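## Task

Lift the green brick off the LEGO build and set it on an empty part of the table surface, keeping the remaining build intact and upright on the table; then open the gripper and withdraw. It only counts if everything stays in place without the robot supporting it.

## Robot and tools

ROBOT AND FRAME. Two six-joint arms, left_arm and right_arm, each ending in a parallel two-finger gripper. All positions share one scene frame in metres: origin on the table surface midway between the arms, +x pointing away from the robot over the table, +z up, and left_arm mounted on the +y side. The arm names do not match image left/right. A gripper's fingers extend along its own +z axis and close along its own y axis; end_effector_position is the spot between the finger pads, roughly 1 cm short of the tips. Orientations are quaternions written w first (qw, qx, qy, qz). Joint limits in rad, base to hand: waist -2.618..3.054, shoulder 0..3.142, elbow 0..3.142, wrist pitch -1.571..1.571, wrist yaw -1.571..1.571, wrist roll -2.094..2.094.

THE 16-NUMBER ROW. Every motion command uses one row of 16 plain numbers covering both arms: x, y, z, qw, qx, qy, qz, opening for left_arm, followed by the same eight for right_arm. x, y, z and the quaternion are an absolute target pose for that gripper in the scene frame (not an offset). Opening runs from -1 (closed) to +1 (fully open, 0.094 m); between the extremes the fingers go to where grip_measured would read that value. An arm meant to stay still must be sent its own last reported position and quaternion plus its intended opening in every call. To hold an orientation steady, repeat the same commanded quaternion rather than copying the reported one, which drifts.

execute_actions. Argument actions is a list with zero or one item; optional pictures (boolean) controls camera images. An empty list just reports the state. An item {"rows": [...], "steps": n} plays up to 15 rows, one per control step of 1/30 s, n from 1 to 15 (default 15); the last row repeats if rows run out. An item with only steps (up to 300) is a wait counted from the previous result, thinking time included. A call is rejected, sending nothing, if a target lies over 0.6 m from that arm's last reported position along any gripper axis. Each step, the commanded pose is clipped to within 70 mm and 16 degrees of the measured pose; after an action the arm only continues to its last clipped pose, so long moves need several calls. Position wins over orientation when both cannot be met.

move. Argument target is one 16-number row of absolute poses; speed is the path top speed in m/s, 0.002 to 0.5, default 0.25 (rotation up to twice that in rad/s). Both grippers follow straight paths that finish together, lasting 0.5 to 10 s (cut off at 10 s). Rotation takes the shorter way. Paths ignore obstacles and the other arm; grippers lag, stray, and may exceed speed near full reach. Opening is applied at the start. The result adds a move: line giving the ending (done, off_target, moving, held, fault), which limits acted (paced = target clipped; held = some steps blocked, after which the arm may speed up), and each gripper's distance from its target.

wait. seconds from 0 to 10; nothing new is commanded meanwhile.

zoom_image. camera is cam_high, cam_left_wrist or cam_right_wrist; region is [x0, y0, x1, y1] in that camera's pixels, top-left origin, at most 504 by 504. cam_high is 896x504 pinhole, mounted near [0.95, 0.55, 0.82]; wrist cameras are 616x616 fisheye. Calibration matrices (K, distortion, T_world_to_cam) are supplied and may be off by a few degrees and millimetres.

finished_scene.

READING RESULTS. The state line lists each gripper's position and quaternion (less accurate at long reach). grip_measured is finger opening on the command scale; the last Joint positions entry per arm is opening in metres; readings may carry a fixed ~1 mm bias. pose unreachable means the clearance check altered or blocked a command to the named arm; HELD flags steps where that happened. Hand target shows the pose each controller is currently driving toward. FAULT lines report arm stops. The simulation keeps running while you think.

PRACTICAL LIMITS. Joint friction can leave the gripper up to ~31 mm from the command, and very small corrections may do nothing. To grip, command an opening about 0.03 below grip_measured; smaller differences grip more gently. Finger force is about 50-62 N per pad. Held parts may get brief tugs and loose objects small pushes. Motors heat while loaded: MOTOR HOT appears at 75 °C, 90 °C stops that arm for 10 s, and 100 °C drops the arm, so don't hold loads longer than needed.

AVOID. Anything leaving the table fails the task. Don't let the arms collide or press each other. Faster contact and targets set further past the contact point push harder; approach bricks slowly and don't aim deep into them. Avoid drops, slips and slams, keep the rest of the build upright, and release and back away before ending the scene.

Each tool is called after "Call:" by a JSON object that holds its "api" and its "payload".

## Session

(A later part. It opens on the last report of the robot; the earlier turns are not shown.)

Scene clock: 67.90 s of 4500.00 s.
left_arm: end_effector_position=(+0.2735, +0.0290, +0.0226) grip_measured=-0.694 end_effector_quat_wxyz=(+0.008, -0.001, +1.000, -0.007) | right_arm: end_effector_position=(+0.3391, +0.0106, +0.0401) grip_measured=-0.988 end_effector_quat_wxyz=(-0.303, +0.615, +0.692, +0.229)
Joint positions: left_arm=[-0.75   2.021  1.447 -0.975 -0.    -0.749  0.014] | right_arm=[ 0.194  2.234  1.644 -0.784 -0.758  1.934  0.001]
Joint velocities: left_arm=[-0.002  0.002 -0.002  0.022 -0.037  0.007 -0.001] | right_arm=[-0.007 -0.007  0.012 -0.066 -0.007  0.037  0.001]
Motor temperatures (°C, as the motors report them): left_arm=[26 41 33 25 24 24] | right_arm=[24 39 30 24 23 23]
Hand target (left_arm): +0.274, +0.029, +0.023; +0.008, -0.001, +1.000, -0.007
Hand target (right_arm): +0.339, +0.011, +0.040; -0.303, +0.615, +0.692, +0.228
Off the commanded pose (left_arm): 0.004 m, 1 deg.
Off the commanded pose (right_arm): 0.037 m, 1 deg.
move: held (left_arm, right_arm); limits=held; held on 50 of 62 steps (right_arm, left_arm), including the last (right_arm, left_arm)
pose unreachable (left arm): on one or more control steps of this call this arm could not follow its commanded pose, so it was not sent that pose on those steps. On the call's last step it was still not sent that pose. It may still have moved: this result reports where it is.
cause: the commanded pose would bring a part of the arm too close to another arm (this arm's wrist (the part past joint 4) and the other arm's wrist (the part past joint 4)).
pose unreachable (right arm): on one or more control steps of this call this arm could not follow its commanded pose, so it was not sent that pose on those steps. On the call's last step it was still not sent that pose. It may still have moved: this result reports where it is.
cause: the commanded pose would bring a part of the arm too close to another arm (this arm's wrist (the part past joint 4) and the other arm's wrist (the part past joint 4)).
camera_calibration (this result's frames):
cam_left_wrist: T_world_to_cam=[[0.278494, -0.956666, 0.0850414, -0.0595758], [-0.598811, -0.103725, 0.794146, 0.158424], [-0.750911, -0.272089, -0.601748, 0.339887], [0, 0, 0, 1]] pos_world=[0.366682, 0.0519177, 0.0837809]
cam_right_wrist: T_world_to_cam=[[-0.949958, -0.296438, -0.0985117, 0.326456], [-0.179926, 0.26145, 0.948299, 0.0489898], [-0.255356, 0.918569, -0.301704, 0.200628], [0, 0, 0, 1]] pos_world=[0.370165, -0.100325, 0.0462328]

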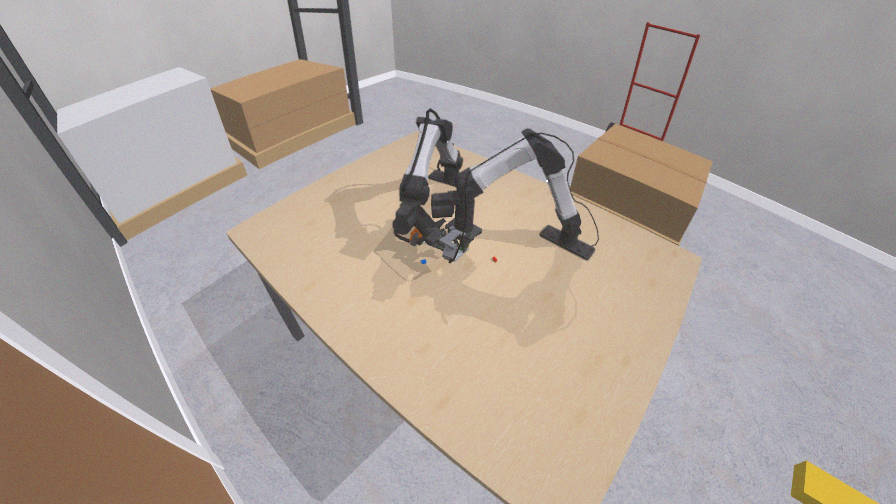

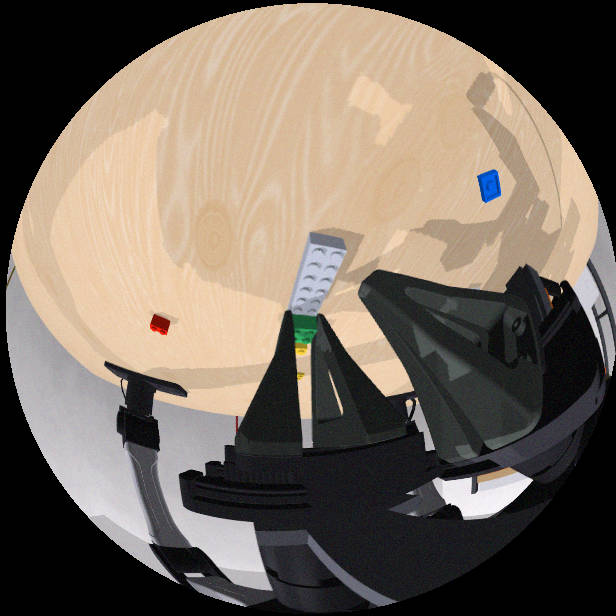

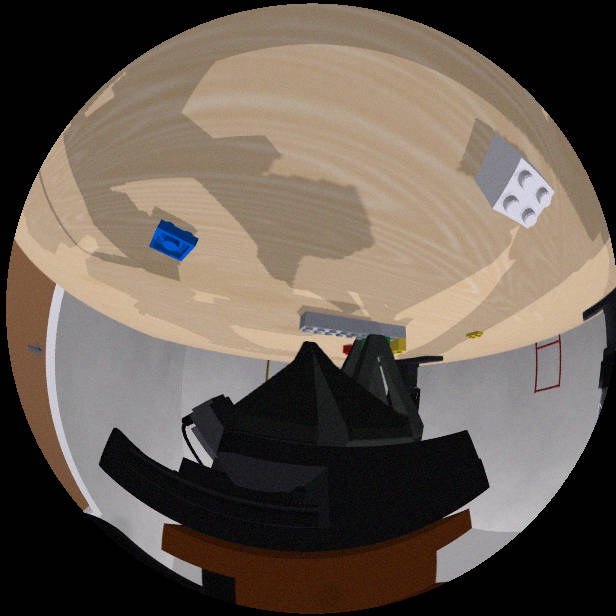

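Call:
{"api": "move", "payload": {"target": [0.273,0.029,0.035,0.216,0,0.976,0,-0.25,0.34,-0.02,0.045,-0.302,0.614,0.694,0.222,-1], "speed": 0.04}}

Call:
{"api": "move", "payload": {"target": [0.273,0.027,0.022,0.216,0,0.976,0,-0.25,0.335,0.03,0.042,-0.302,0.614,0.694,0.222,-1], "speed": 0.03}}

Scene clock: 89.13 s of 4500.00 s.
left_arm: end_effector_position=(+0.2761, +0.0282, +0.0344) grip_measured=-0.252 end_effector_quat_wxyz=(+0.210, +0.001, +0.978, +0.003) | right_arm: end_effector_position=(+0.3391, -0.0158, +0.0376) grip_measured=-0.988 end_effector_quat_wxyz=(-0.304, +0.614, +0.696, +0.217)
Joint positions: left_arm=[-0.893  1.818  1.14  -0.62  -0.328 -0.843  0.035] | right_arm=[ 0.14   2.234  1.644 -0.866 -0.758  1.839  0.001]
Joint velocities: left_arm=[ 0.002  0.002 -0.007  0.007  0.007 -0.007 -0.001] | right_arm=[-0.002 -0.002 -0.007  0.022  0.037  0.066  0.001]
Motor temperatures (°C, as the motors report them): left_arm=[26 44 33 25 25 24] | right_arm=[24 42 30 24 24 23]
Hand target (left_arm): +0.273, +0.029, +0.035; +0.216, -0.000, +0.976, +0.001
Hand target (right_arm): +0.339, -0.020, +0.045; -0.302, +0.614, +0.695, +0.221
Off the commanded pose (left_arm): 0.003 m, 1 deg.
Off the commanded pose (right_arm): 0.009 m, 1 deg.
After step 90, 12.73 s passed at rest.
move: done
camera_calibration (this result's frames):
cam_left_wrist: T_world_to_cam=[[0.225579, -0.959278, 0.169996, -0.0502748], [-0.863985, -0.116356, 0.489889, 0.23455], [-0.45016, -0.257383, -0.85505, 0.273965], [0, 0, 0, 1]] pos_world=[0.337317, 0.0495778, 0.127897]
cam_right_wrist: T_world_to_cam=[[-0.946918, -0.310771, -0.0822616, 0.316445], [-0.172245, 0.274404, 0.946063, 0.0559805], [-0.271436, 0.910013, -0.313367, 0.229864], [0, 0, 0, 1]] pos_world=[0.371683, -0.126199, 0.0451019]

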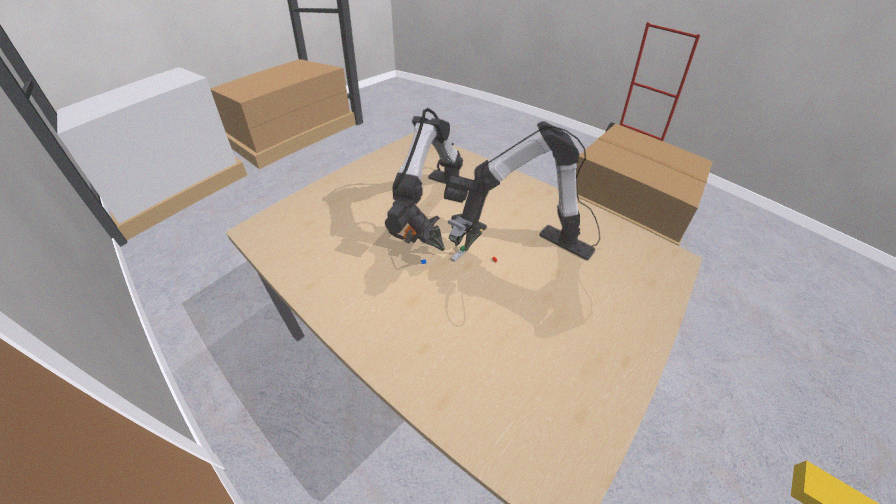

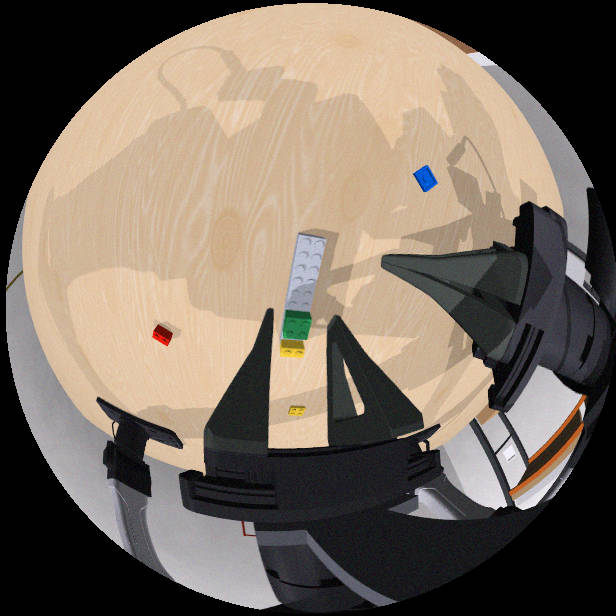

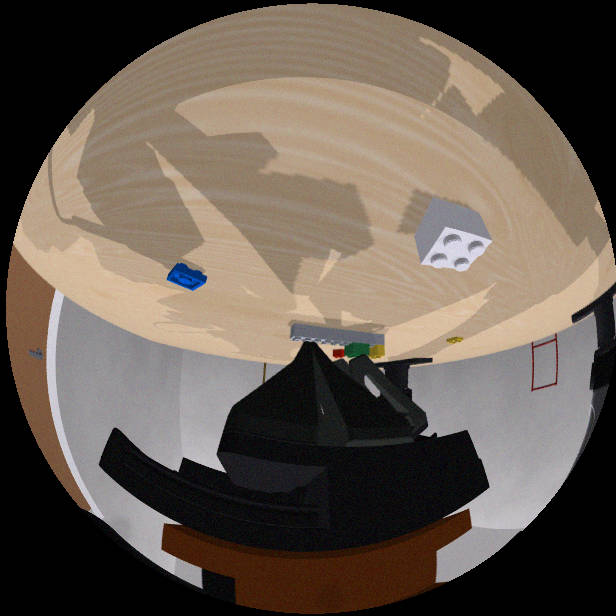

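Scene clock: 90.97 s of 4500.00 s.
left_arm: end_effector_position=(+0.2787, +0.0255, +0.0312) grip_measured=-0.252 end_effector_quat_wxyz=(+0.219, -0.003, +0.976, -0.008) | right_arm: end_effector_position=(+0.3273, +0.0233, +0.0392) grip_measured=-0.988 end_effector_quat_wxyz=(-0.311, +0.619, +0.690, +0.212)
Joint positions: left_arm=[-0.893  1.818  1.117 -0.569 -0.33  -0.846  0.035] | right_arm=[ 0.232  2.234  1.644 -0.79  -0.753  1.977  0.001]
Joint velocities: left_arm=[ 0.007 -0.002 -0.012 -0.007 -0.022 -0.007  0.001] | right_arm=[-0.002  0.017 -0.012 -0.051 -0.022 -0.051  0.   ]
Motor temperatures (°C, as the motors report them): left_arm=[26 44 33 25 25 24] | right_arm=[24 42 30 24 24 23]
Hand target (left_arm): +0.273, +0.027, +0.022; +0.216, -0.000, +0.976, +0.000
Hand target (right_arm): +0.336, +0.030, +0.043; -0.303, +0.614, +0.693, +0.224
Off the commanded pose (left_arm): 0.011 m, 1 deg.
Off the commanded pose (right_arm): 0.011 m, 2 deg.
move: off_target (left_arm, right_arm)
camera_calibration (this result's frames):
cam_left_wrist: T_world_to_cam=[[0.225621, -0.954448, 0.195256, -0.0538701], [-0.872714, -0.108938, 0.475923, 0.240759], [-0.432973, -0.27778, -0.857539, 0.26748], [0, 0, 0, 1]] pos_world=[0.338079, 0.0491125, 0.125311]
cam_right_wrist: T_world_to_cam=[[-0.951103, -0.302559, -0.0621416, 0.317983], [-0.149354, 0.27439, 0.949949, 0.034054], [-0.270365, 0.91278, -0.306162, 0.190909], [0, 0, 0, 1]] pos_world=[0.359136, -0.0873932, 0.0458594]

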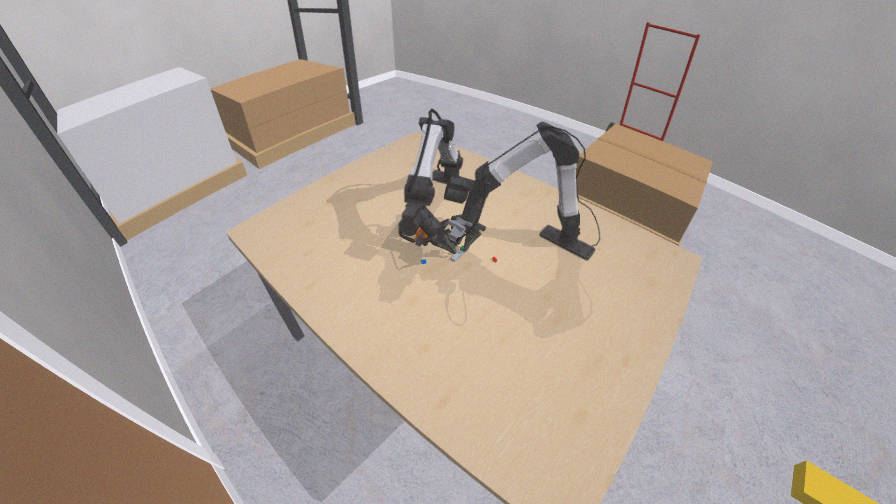

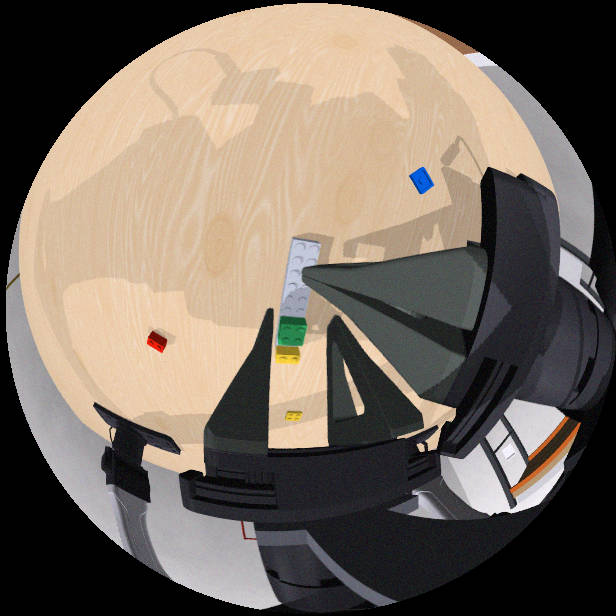

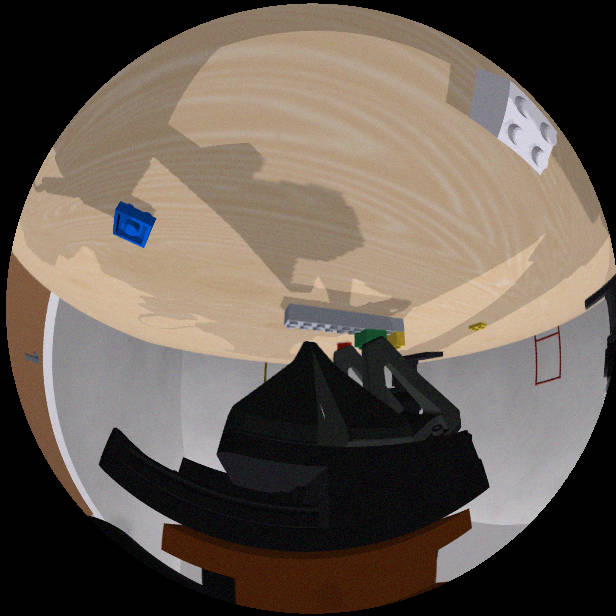

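Clearance works now. Press right, and align left (+y, down).

Call:
{"api": "move", "payload": {"target": [0.276,0.036,0.016,0.216,0,0.976,0,-0.25,0.33,0.028,0.008,-0.302,0.614,0.694,0.222,-1], "speed": 0.02}}

Scene clock: 99.83 s of 4500.00 s.
left_arm: end_effector_position=(+0.2760, +0.0288, +0.0228) grip_measured=-0.252 end_effector_quat_wxyz=(+0.219, +0.001, +0.976, -0.007) | right_arm: end_effector_position=(+0.3396, +0.0301, +0.0297) grip_measured=-0.988 end_effector_quat_wxyz=(-0.301, +0.606, +0.695, +0.244)
Joint positions: left_arm=[-0.893  1.818  1.08  -0.531 -0.33  -0.838  0.035] | right_arm=[ 0.232  2.254  1.62  -0.674 -0.76   1.979  0.001]
Joint velocities: left_arm=[-0.002 -0.012  0.002 -0.007  0.007  0.022  0.   ] | right_arm=[ 0.007 -0.007  0.002 -0.022  0.037  0.007  0.   ]
Motor temperatures (°C, as the motors report them): left_arm=[26 44 33 26 25 24] | right_arm=[24 43 31 24 23 23]
Hand target (left_arm): +0.276, +0.036, +0.016; +0.216, +0.000, +0.976, +0.000
Hand target (right_arm): +0.330, +0.028, +0.009; -0.302, +0.614, +0.694, +0.222
Off the commanded pose (left_arm): 0.010 m, 1 deg.
Off the commanded pose (right_arm): 0.024 m, 3 deg.
After step 90, 4.07 s passed at rest.
move: off_target (right_arm)
camera_calibration (this result's frames):
cam_left_wrist: T_world_to_cam=[[0.218682, -0.95672, 0.192003, -0.0463344], [-0.873538, -0.104249, 0.475461, 0.24282], [-0.434867, -0.271697, -0.858529, 0.260432], [0, 0, 0, 1]] pos_world=[0.335498, 0.0517431, 0.117033]
cam_right_wrist: T_world_to_cam=[[-0.945088, -0.299244, -0.131386, 0.331098], [-0.207618, 0.239263, 0.948498, 0.0639205], [-0.252397, 0.923692, -0.288253, 0.178176], [0, 0, 0, 1]] pos_world=[0.371159, -0.0807944, 0.0342327]

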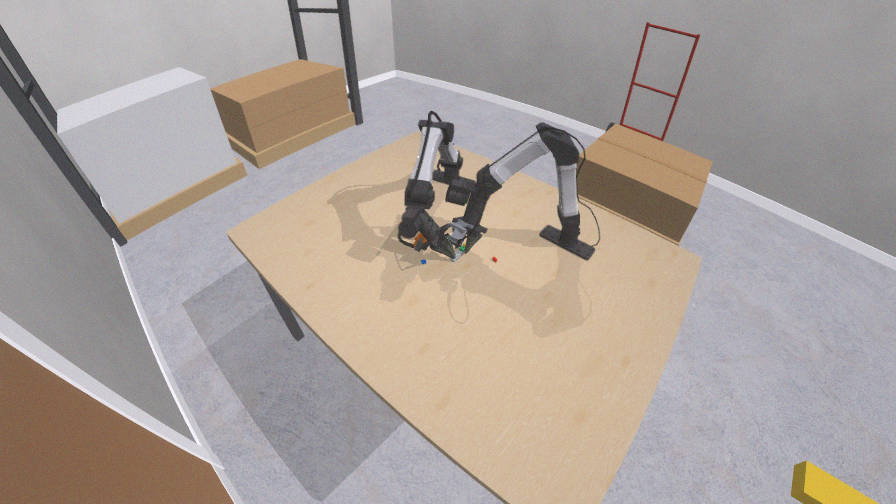

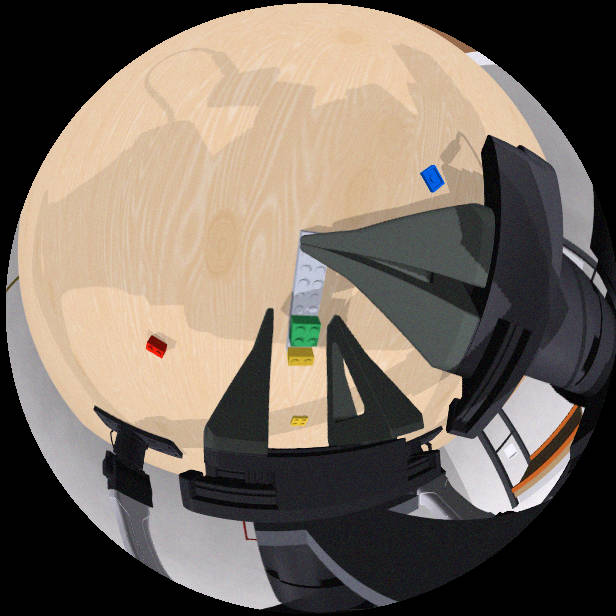

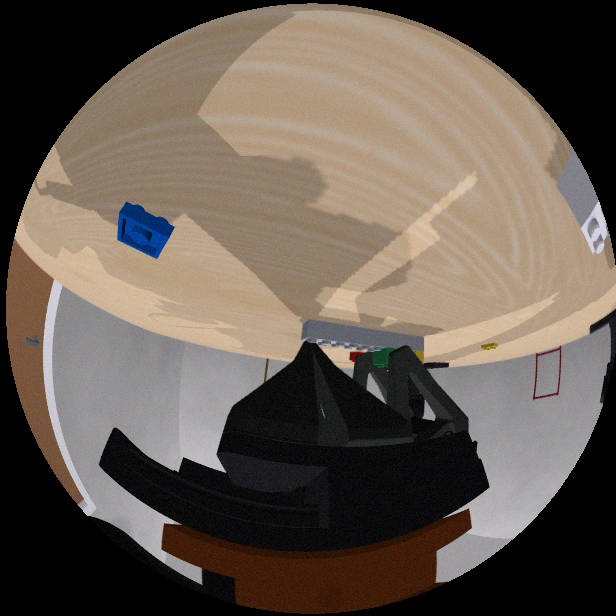

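Call:
{"api": "move", "payload": {"target": [0.278,0.03,0.023,0.216,0,0.976,0,-0.75,0.318,0.03,0.012,-0.302,0.614,0.694,0.222,-1], "speed": 0.02}}

Call:
{"api": "zoom_image", "payload": {"camera": "cam_left_wrist", "region": [230, 210, 400, 380]}}

Scene clock: 110.27 s of 4500.00 s.
left_arm: end_effector_position=(+0.2754, +0.0302, +0.0226) grip_measured=-0.695 end_effector_quat_wxyz=(+0.219, +0.001, +0.976, -0.004) | right_arm: end_effector_position=(+0.3384, +0.0318, +0.0294) grip_measured=-0.988 end_effector_quat_wxyz=(-0.298, +0.604, +0.693, +0.257)
Joint positions: left_arm=[-0.893  1.818  1.08  -0.537 -0.333 -0.838  0.014] | right_arm=[ 0.235  2.233  1.572 -0.61  -0.763  1.997  0.001]
Joint velocities: left_arm=[-0.002  0.012  0.022  0.037  0.066 -0.037  0.   ] | right_arm=[-0.017 -0.017 -0.017  0.066 -0.066  0.037  0.   ]
Motor temperatures (°C, as the motors report them): left_arm=[26 43 33 26 25 24] | right_arm=[24 43 30 25 23 23]
Hand target (left_arm): +0.278, +0.030, +0.023; +0.216, -0.000, +0.976, -0.000
Hand target (right_arm): +0.319, +0.030, +0.012; -0.302, +0.614, +0.695, +0.222
Off the commanded pose (left_arm): 0.003 m, 1 deg.
Off the commanded pose (right_arm): 0.027 m, 4 deg.
After step 90, 5.80 s passed at rest.
move: off_target (right_arm)
camera_calibration (this result's frames):
cam_left_wrist: T_world_to_cam=[[0.219406, -0.957798, 0.185699, -0.044944], [-0.872725, -0.10759, 0.47621, 0.242497], [-0.436133, -0.266547, -0.8595, 0.260566], [0, 0, 0, 1]] pos_world=[0.335135, 0.0524962, 0.116823]
cam_right_wrist: T_world_to_cam=[[-0.944595, -0.289161, -0.155327, 0.330645], [-0.224728, 0.22481, 0.948134, 0.0698573], [-0.239244, 0.930509, -0.277337, 0.171218], [0, 0, 0, 1]] pos_world=[0.368988, -0.0794147, 0.0326091]

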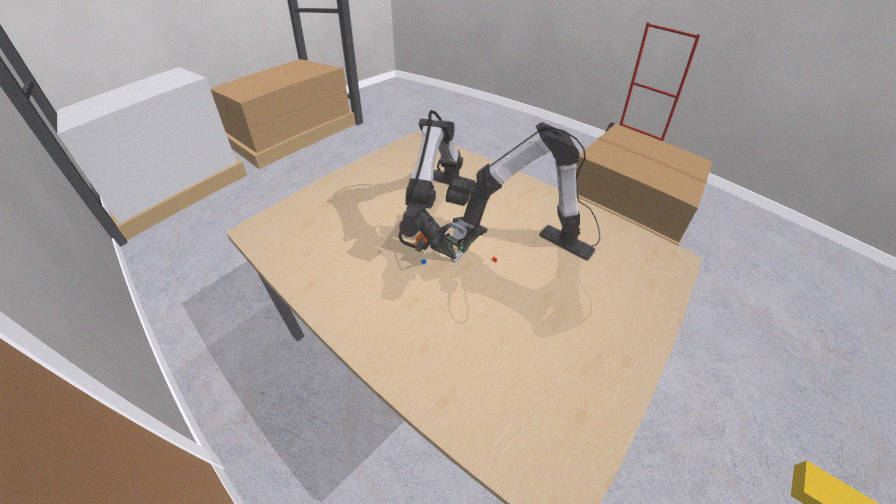

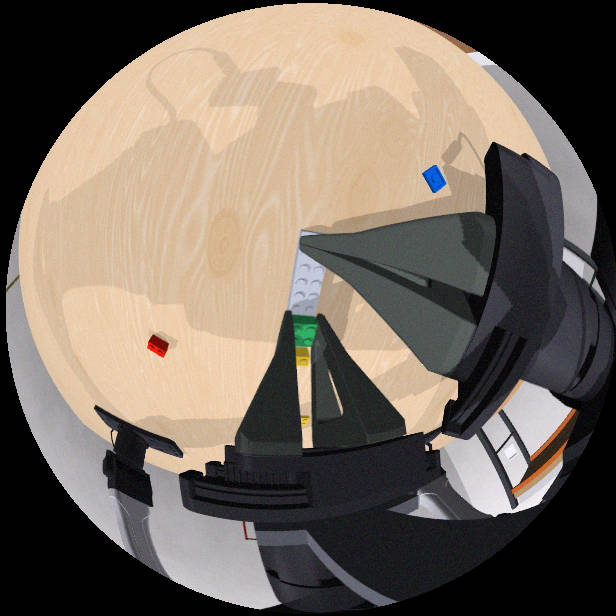

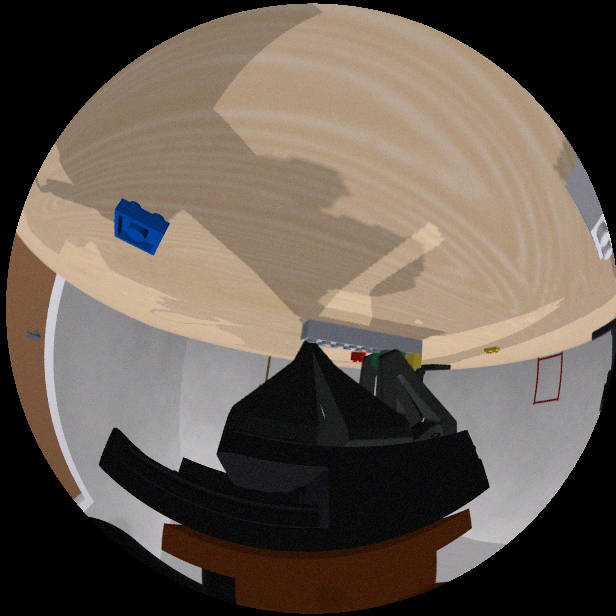

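Region (230, 210, 400, 380) of cam_left_wrist's 616x616 image, scaled by 2.965, with more detail than that image has.

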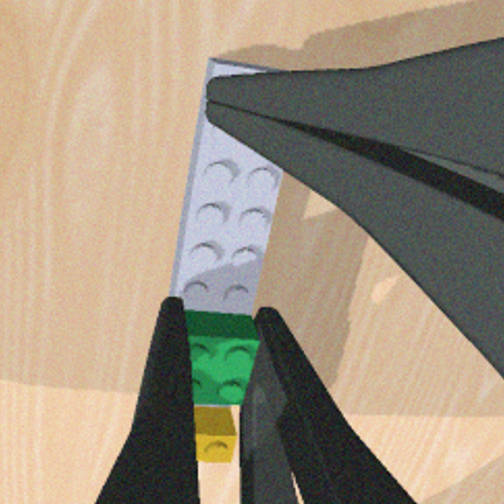

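Looks like it's on green. Lift.

Call:
{"api": "move", "payload": {"target": [0.27,0.035,0.06,0.216,0,0.976,0,-0.75,0.33,0.03,0.01,-0.302,0.614,0.694,0.222,-1], "speed": 0.02}}

Scene clock: 117.20 s of 4500.00 s.
left_arm: end_effector_position=(+0.2699, +0.0368, +0.0518) grip_measured=-0.695 end_effector_quat_wxyz=(+0.212, +0.003, +0.977, +0.003) | right_arm: end_effector_position=(+0.3348, +0.0321, +0.0290) grip_measured=-0.988 end_effector_quat_wxyz=(-0.308, +0.603, +0.691, +0.253)
Joint positions: left_arm=[-0.893  1.753  1.132 -0.675 -0.332 -0.838  0.014] | right_arm=[ 0.235  2.236  1.572 -0.621 -0.779  1.996  0.001]
Joint velocities: left_arm=[ 0.007  0.002 -0.002 -0.081 -0.037 -0.066  0.001] | right_arm=[-0.032 -0.007 -0.002 -0.007  0.007  0.007 -0.001]
Motor temperatures (°C, as the motors report them): left_arm=[26 43 34 26 25 24] | right_arm=[24 43 30 24 23 23]
Hand target (left_arm): +0.270, +0.035, +0.060; +0.216, +0.000, +0.976, -0.000
Hand target (right_arm): +0.329, +0.030, +0.010; -0.302, +0.614, +0.695, +0.223
Off the commanded pose (left_arm): 0.008 m, 1 deg.
Off the commanded pose (right_arm): 0.020 m, 4 deg.
After step 90, 1.77 s passed at rest.
move: off_target (right_arm)
camera_calibration (this result's frames):
cam_left_wrist: T_world_to_cam=[[0.221512, -0.960494, 0.168475, -0.0423538], [-0.86647, -0.114599, 0.485897, 0.222534], [-0.447394, -0.253611, -0.857625, 0.287486], [0, 0, 0, 1]] pos_world=[0.330821, 0.0577311, 0.145562]
cam_right_wrist: T_world_to_cam=[[-0.94579, -0.293363, -0.139355, 0.327312], [-0.207786, 0.216792, 0.953848, 0.0637076], [-0.249613, 0.931096, -0.265996, 0.172995], [0, 0, 0, 1]] pos_world=[0.365988, -0.078865, 0.0308612]

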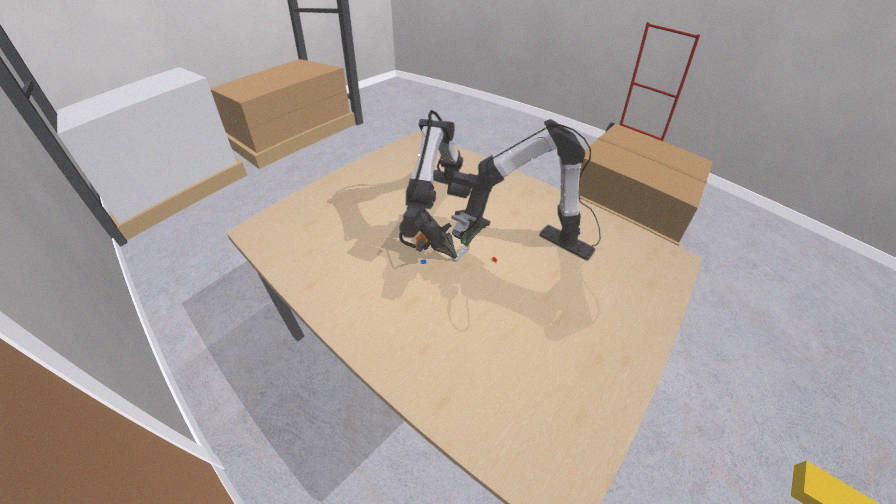

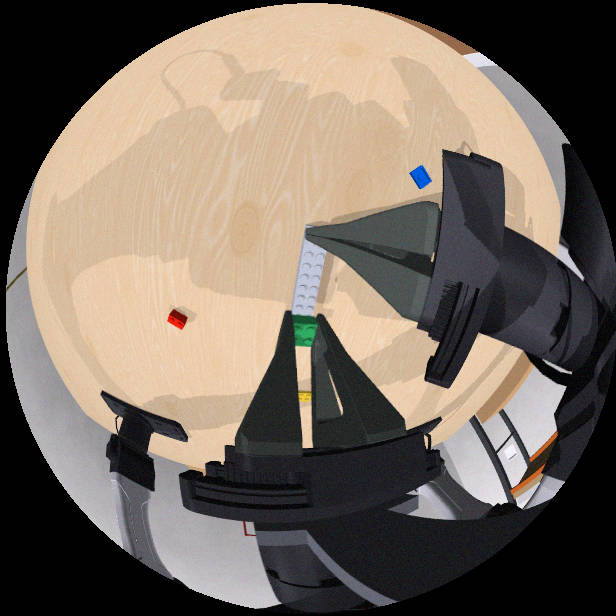

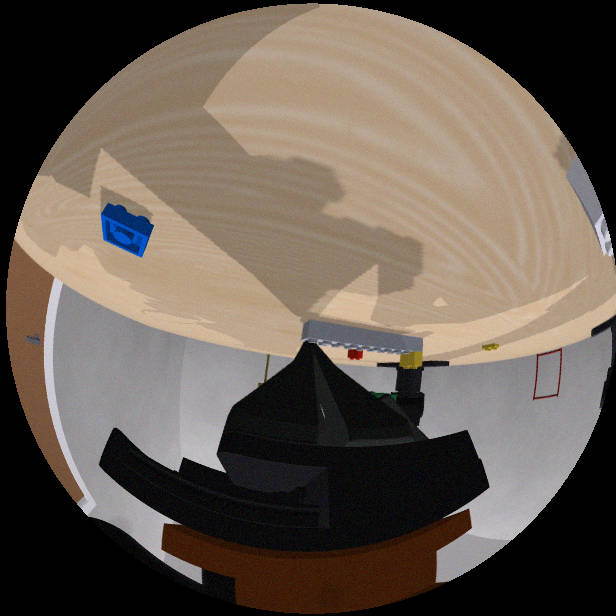

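Call:
{"api": "move", "payload": {"target": [0.27,0.07,0.05,0.216,0,0.976,0,-0.75,0.33,-0.12,0.1,-0.302,0.614,0.694,0.222,-1], "speed": 0.1}}

Call:
{"api": "move", "payload": {"target": [0.27,0.07,0.004,0.216,0,0.976,0,-0.75,0.33,-0.15,0.12,-0.302,0.614,0.694,0.222,-1], "speed": 0.03}}

Scene clock: 137.23 s of 4500.00 s.
left_arm: end_effector_position=(+0.2717, +0.0658, +0.0510) grip_measured=-0.695 end_effector_quat_wxyz=(+0.217, -0.000, +0.976, +0.003) | right_arm: end_effector_position=(+0.3196, -0.1195, +0.0876) grip_measured=-0.988 end_effector_quat_wxyz=(-0.313, +0.618, +0.690, +0.208)
Joint positions: left_arm=[-0.831  1.67   1.028 -0.626 -0.321 -0.779  0.014] | right_arm=[-0.1    2.1    1.63  -1.241 -0.762  1.513  0.001]
Joint velocities: left_arm=[ 0.007 -0.007  0.002 -0.081 -0.007  0.007 -0.001] | right_arm=[ 0.002  0.002 -0.022 -0.022 -0.051 -0.081 -0.   ]
Motor temperatures (°C, as the motors report them): left_arm=[26 44 35 26 25 24] | right_arm=[24 42 31 24 23 23]
Hand target (left_arm): +0.270, +0.070, +0.050; +0.216, -0.000, +0.976, +0.000
Hand target (right_arm): +0.325, -0.121, +0.098; -0.301, +0.614, +0.696, +0.218
Off the commanded pose (left_arm): 0.005 m, 0 deg.
Off the commanded pose (right_arm): 0.016 m, 2 deg.
After step 90, 14.77 s passed at rest.
move: off_target (right_arm)
camera_calibration (this result's frames):
cam_left_wrist: T_world_to_cam=[[0.225338, -0.958721, 0.17343, -0.0161734], [-0.870318, -0.118068, 0.478128, 0.229448], [-0.437915, -0.258679, -0.860997, 0.292922], [0, 0, 0, 1]] pos_world=[0.331613, 0.0873575, 0.145304]
cam_right_wrist: T_world_to_cam=[[-0.950053, -0.307408, -0.0538471, 0.268851], [-0.142965, 0.275314, 0.950665, 0.024078], [-0.277417, 0.91088, -0.305511, 0.335941], [0, 0, 0, 1]] pos_world=[0.352061, -0.229984, 0.0942203]

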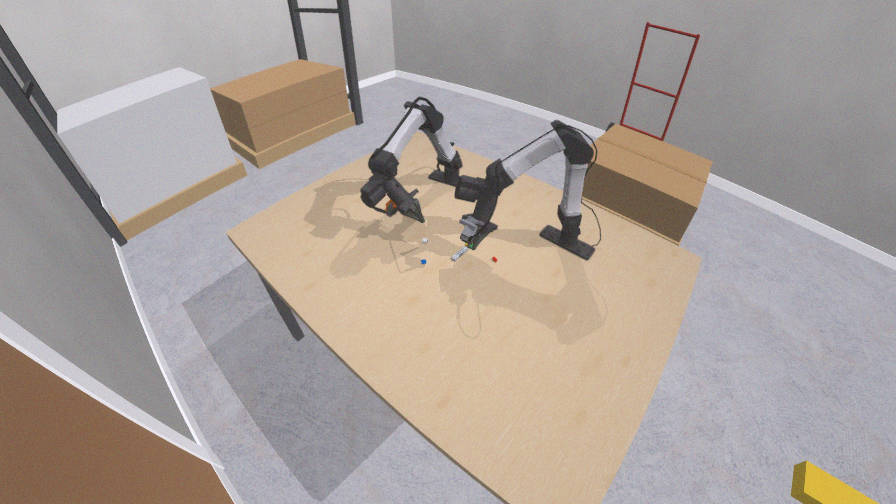

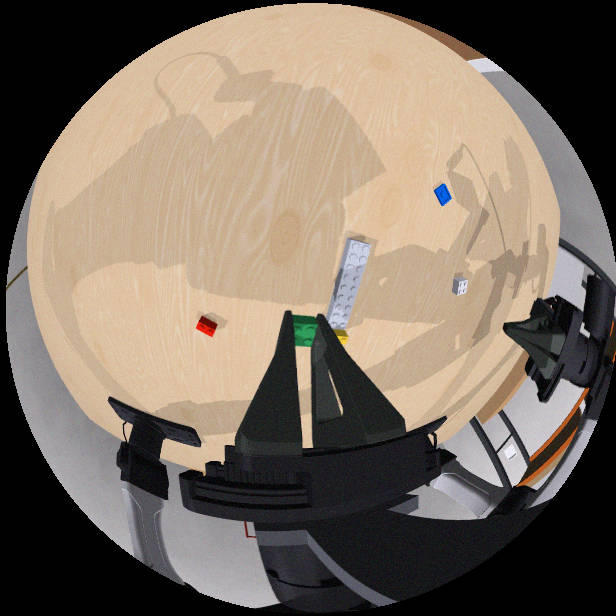

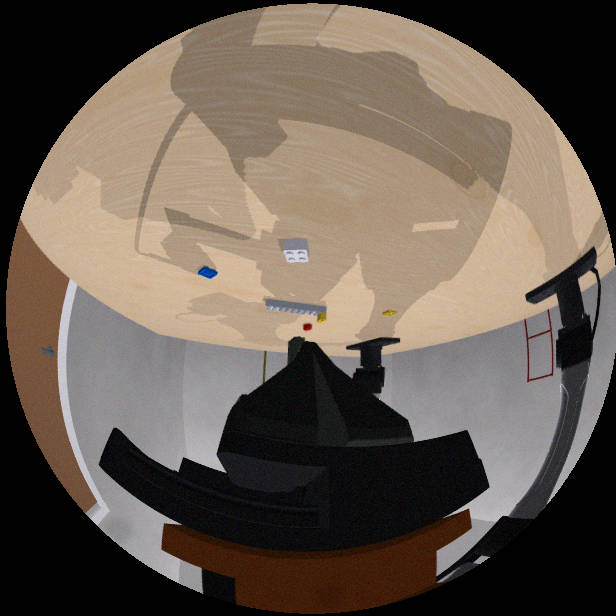

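Scene clock: 139.23 s of 4500.00 s.
left_arm: end_effector_position=(+0.2720, +0.0626, +0.0159) grip_measured=-0.695 end_effector_quat_wxyz=(+0.224, -0.002, +0.975, -0.013) | right_arm: end_effector_position=(+0.3235, -0.1462, +0.1132) grip_measured=-0.988 end_effector_quat_wxyz=(-0.312, +0.615, +0.691, +0.216)
Joint positions: left_arm=[-0.831  1.721  0.921 -0.435 -0.309 -0.779  0.014] | right_arm=[-0.172  2.1    1.727 -1.394 -0.758  1.412  0.001]
Joint velocities: left_arm=[ 0.002 -0.007  0.002 -0.007 -0.051 -0.022 -0.001] | right_arm=[ 0.002  0.017  0.007  0.037 -0.007 -0.066 -0.   ]
Motor temperatures (°C, as the motors report them): left_arm=[26 44 35 26 25 24] | right_arm=[24 42 31 24 23 23]
Hand target (left_arm): +0.270, +0.070, +0.005; +0.216, -0.000, +0.976, -0.000
Hand target (right_arm): +0.329, -0.150, +0.120; -0.302, +0.614, +0.695, +0.222
Off the commanded pose (left_arm): 0.014 m, 2 deg.
Off the commanded pose (right_arm): 0.010 m, 1 deg.
move: off_target (left_arm)
camera_calibration (this result's frames):
cam_left_wrist: T_world_to_cam=[[0.219153, -0.953502, 0.206896, -0.0123842], [-0.877308, -0.099779, 0.469441, 0.247017], [-0.426969, -0.284391, -0.858382, 0.260589], [0, 0, 0, 1]] pos_world=[0.330687, 0.0869478, 0.110287]
cam_right_wrist: T_world_to_cam=[[-0.949117, -0.307219, -0.0692307, 0.267194], [-0.155478, 0.265945, 0.951367, 0.0102808], [-0.273867, 0.913723, -0.300179, 0.36785], [0, 0, 0, 1]] pos_world=[0.355939, -0.25676, 0.119138]

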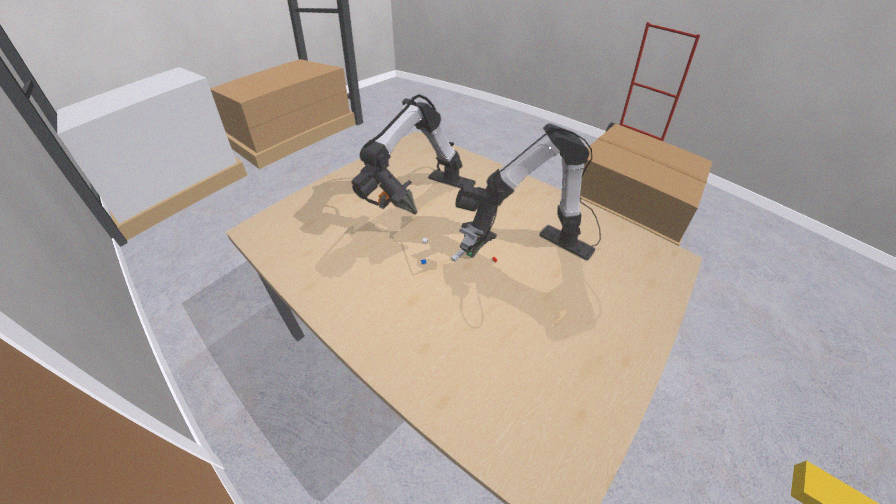

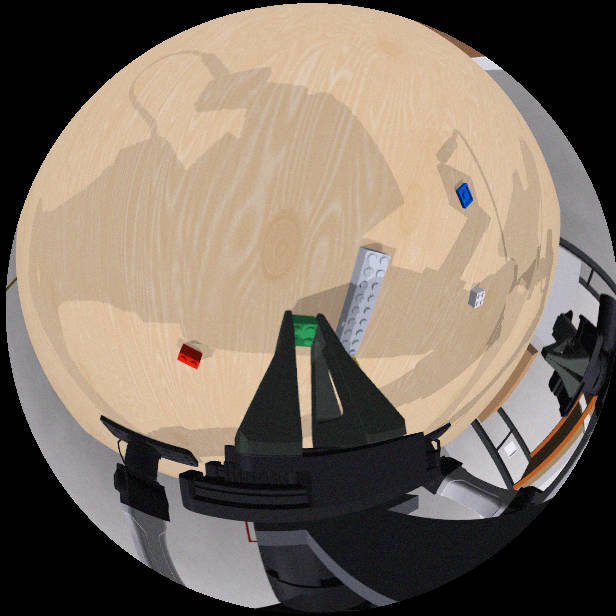

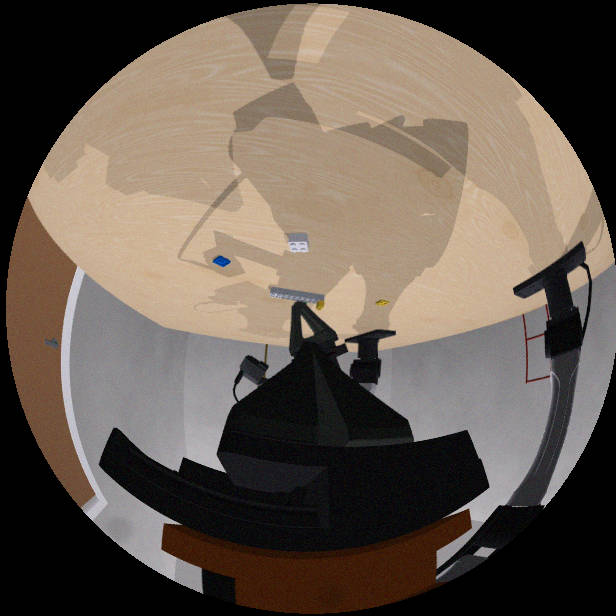

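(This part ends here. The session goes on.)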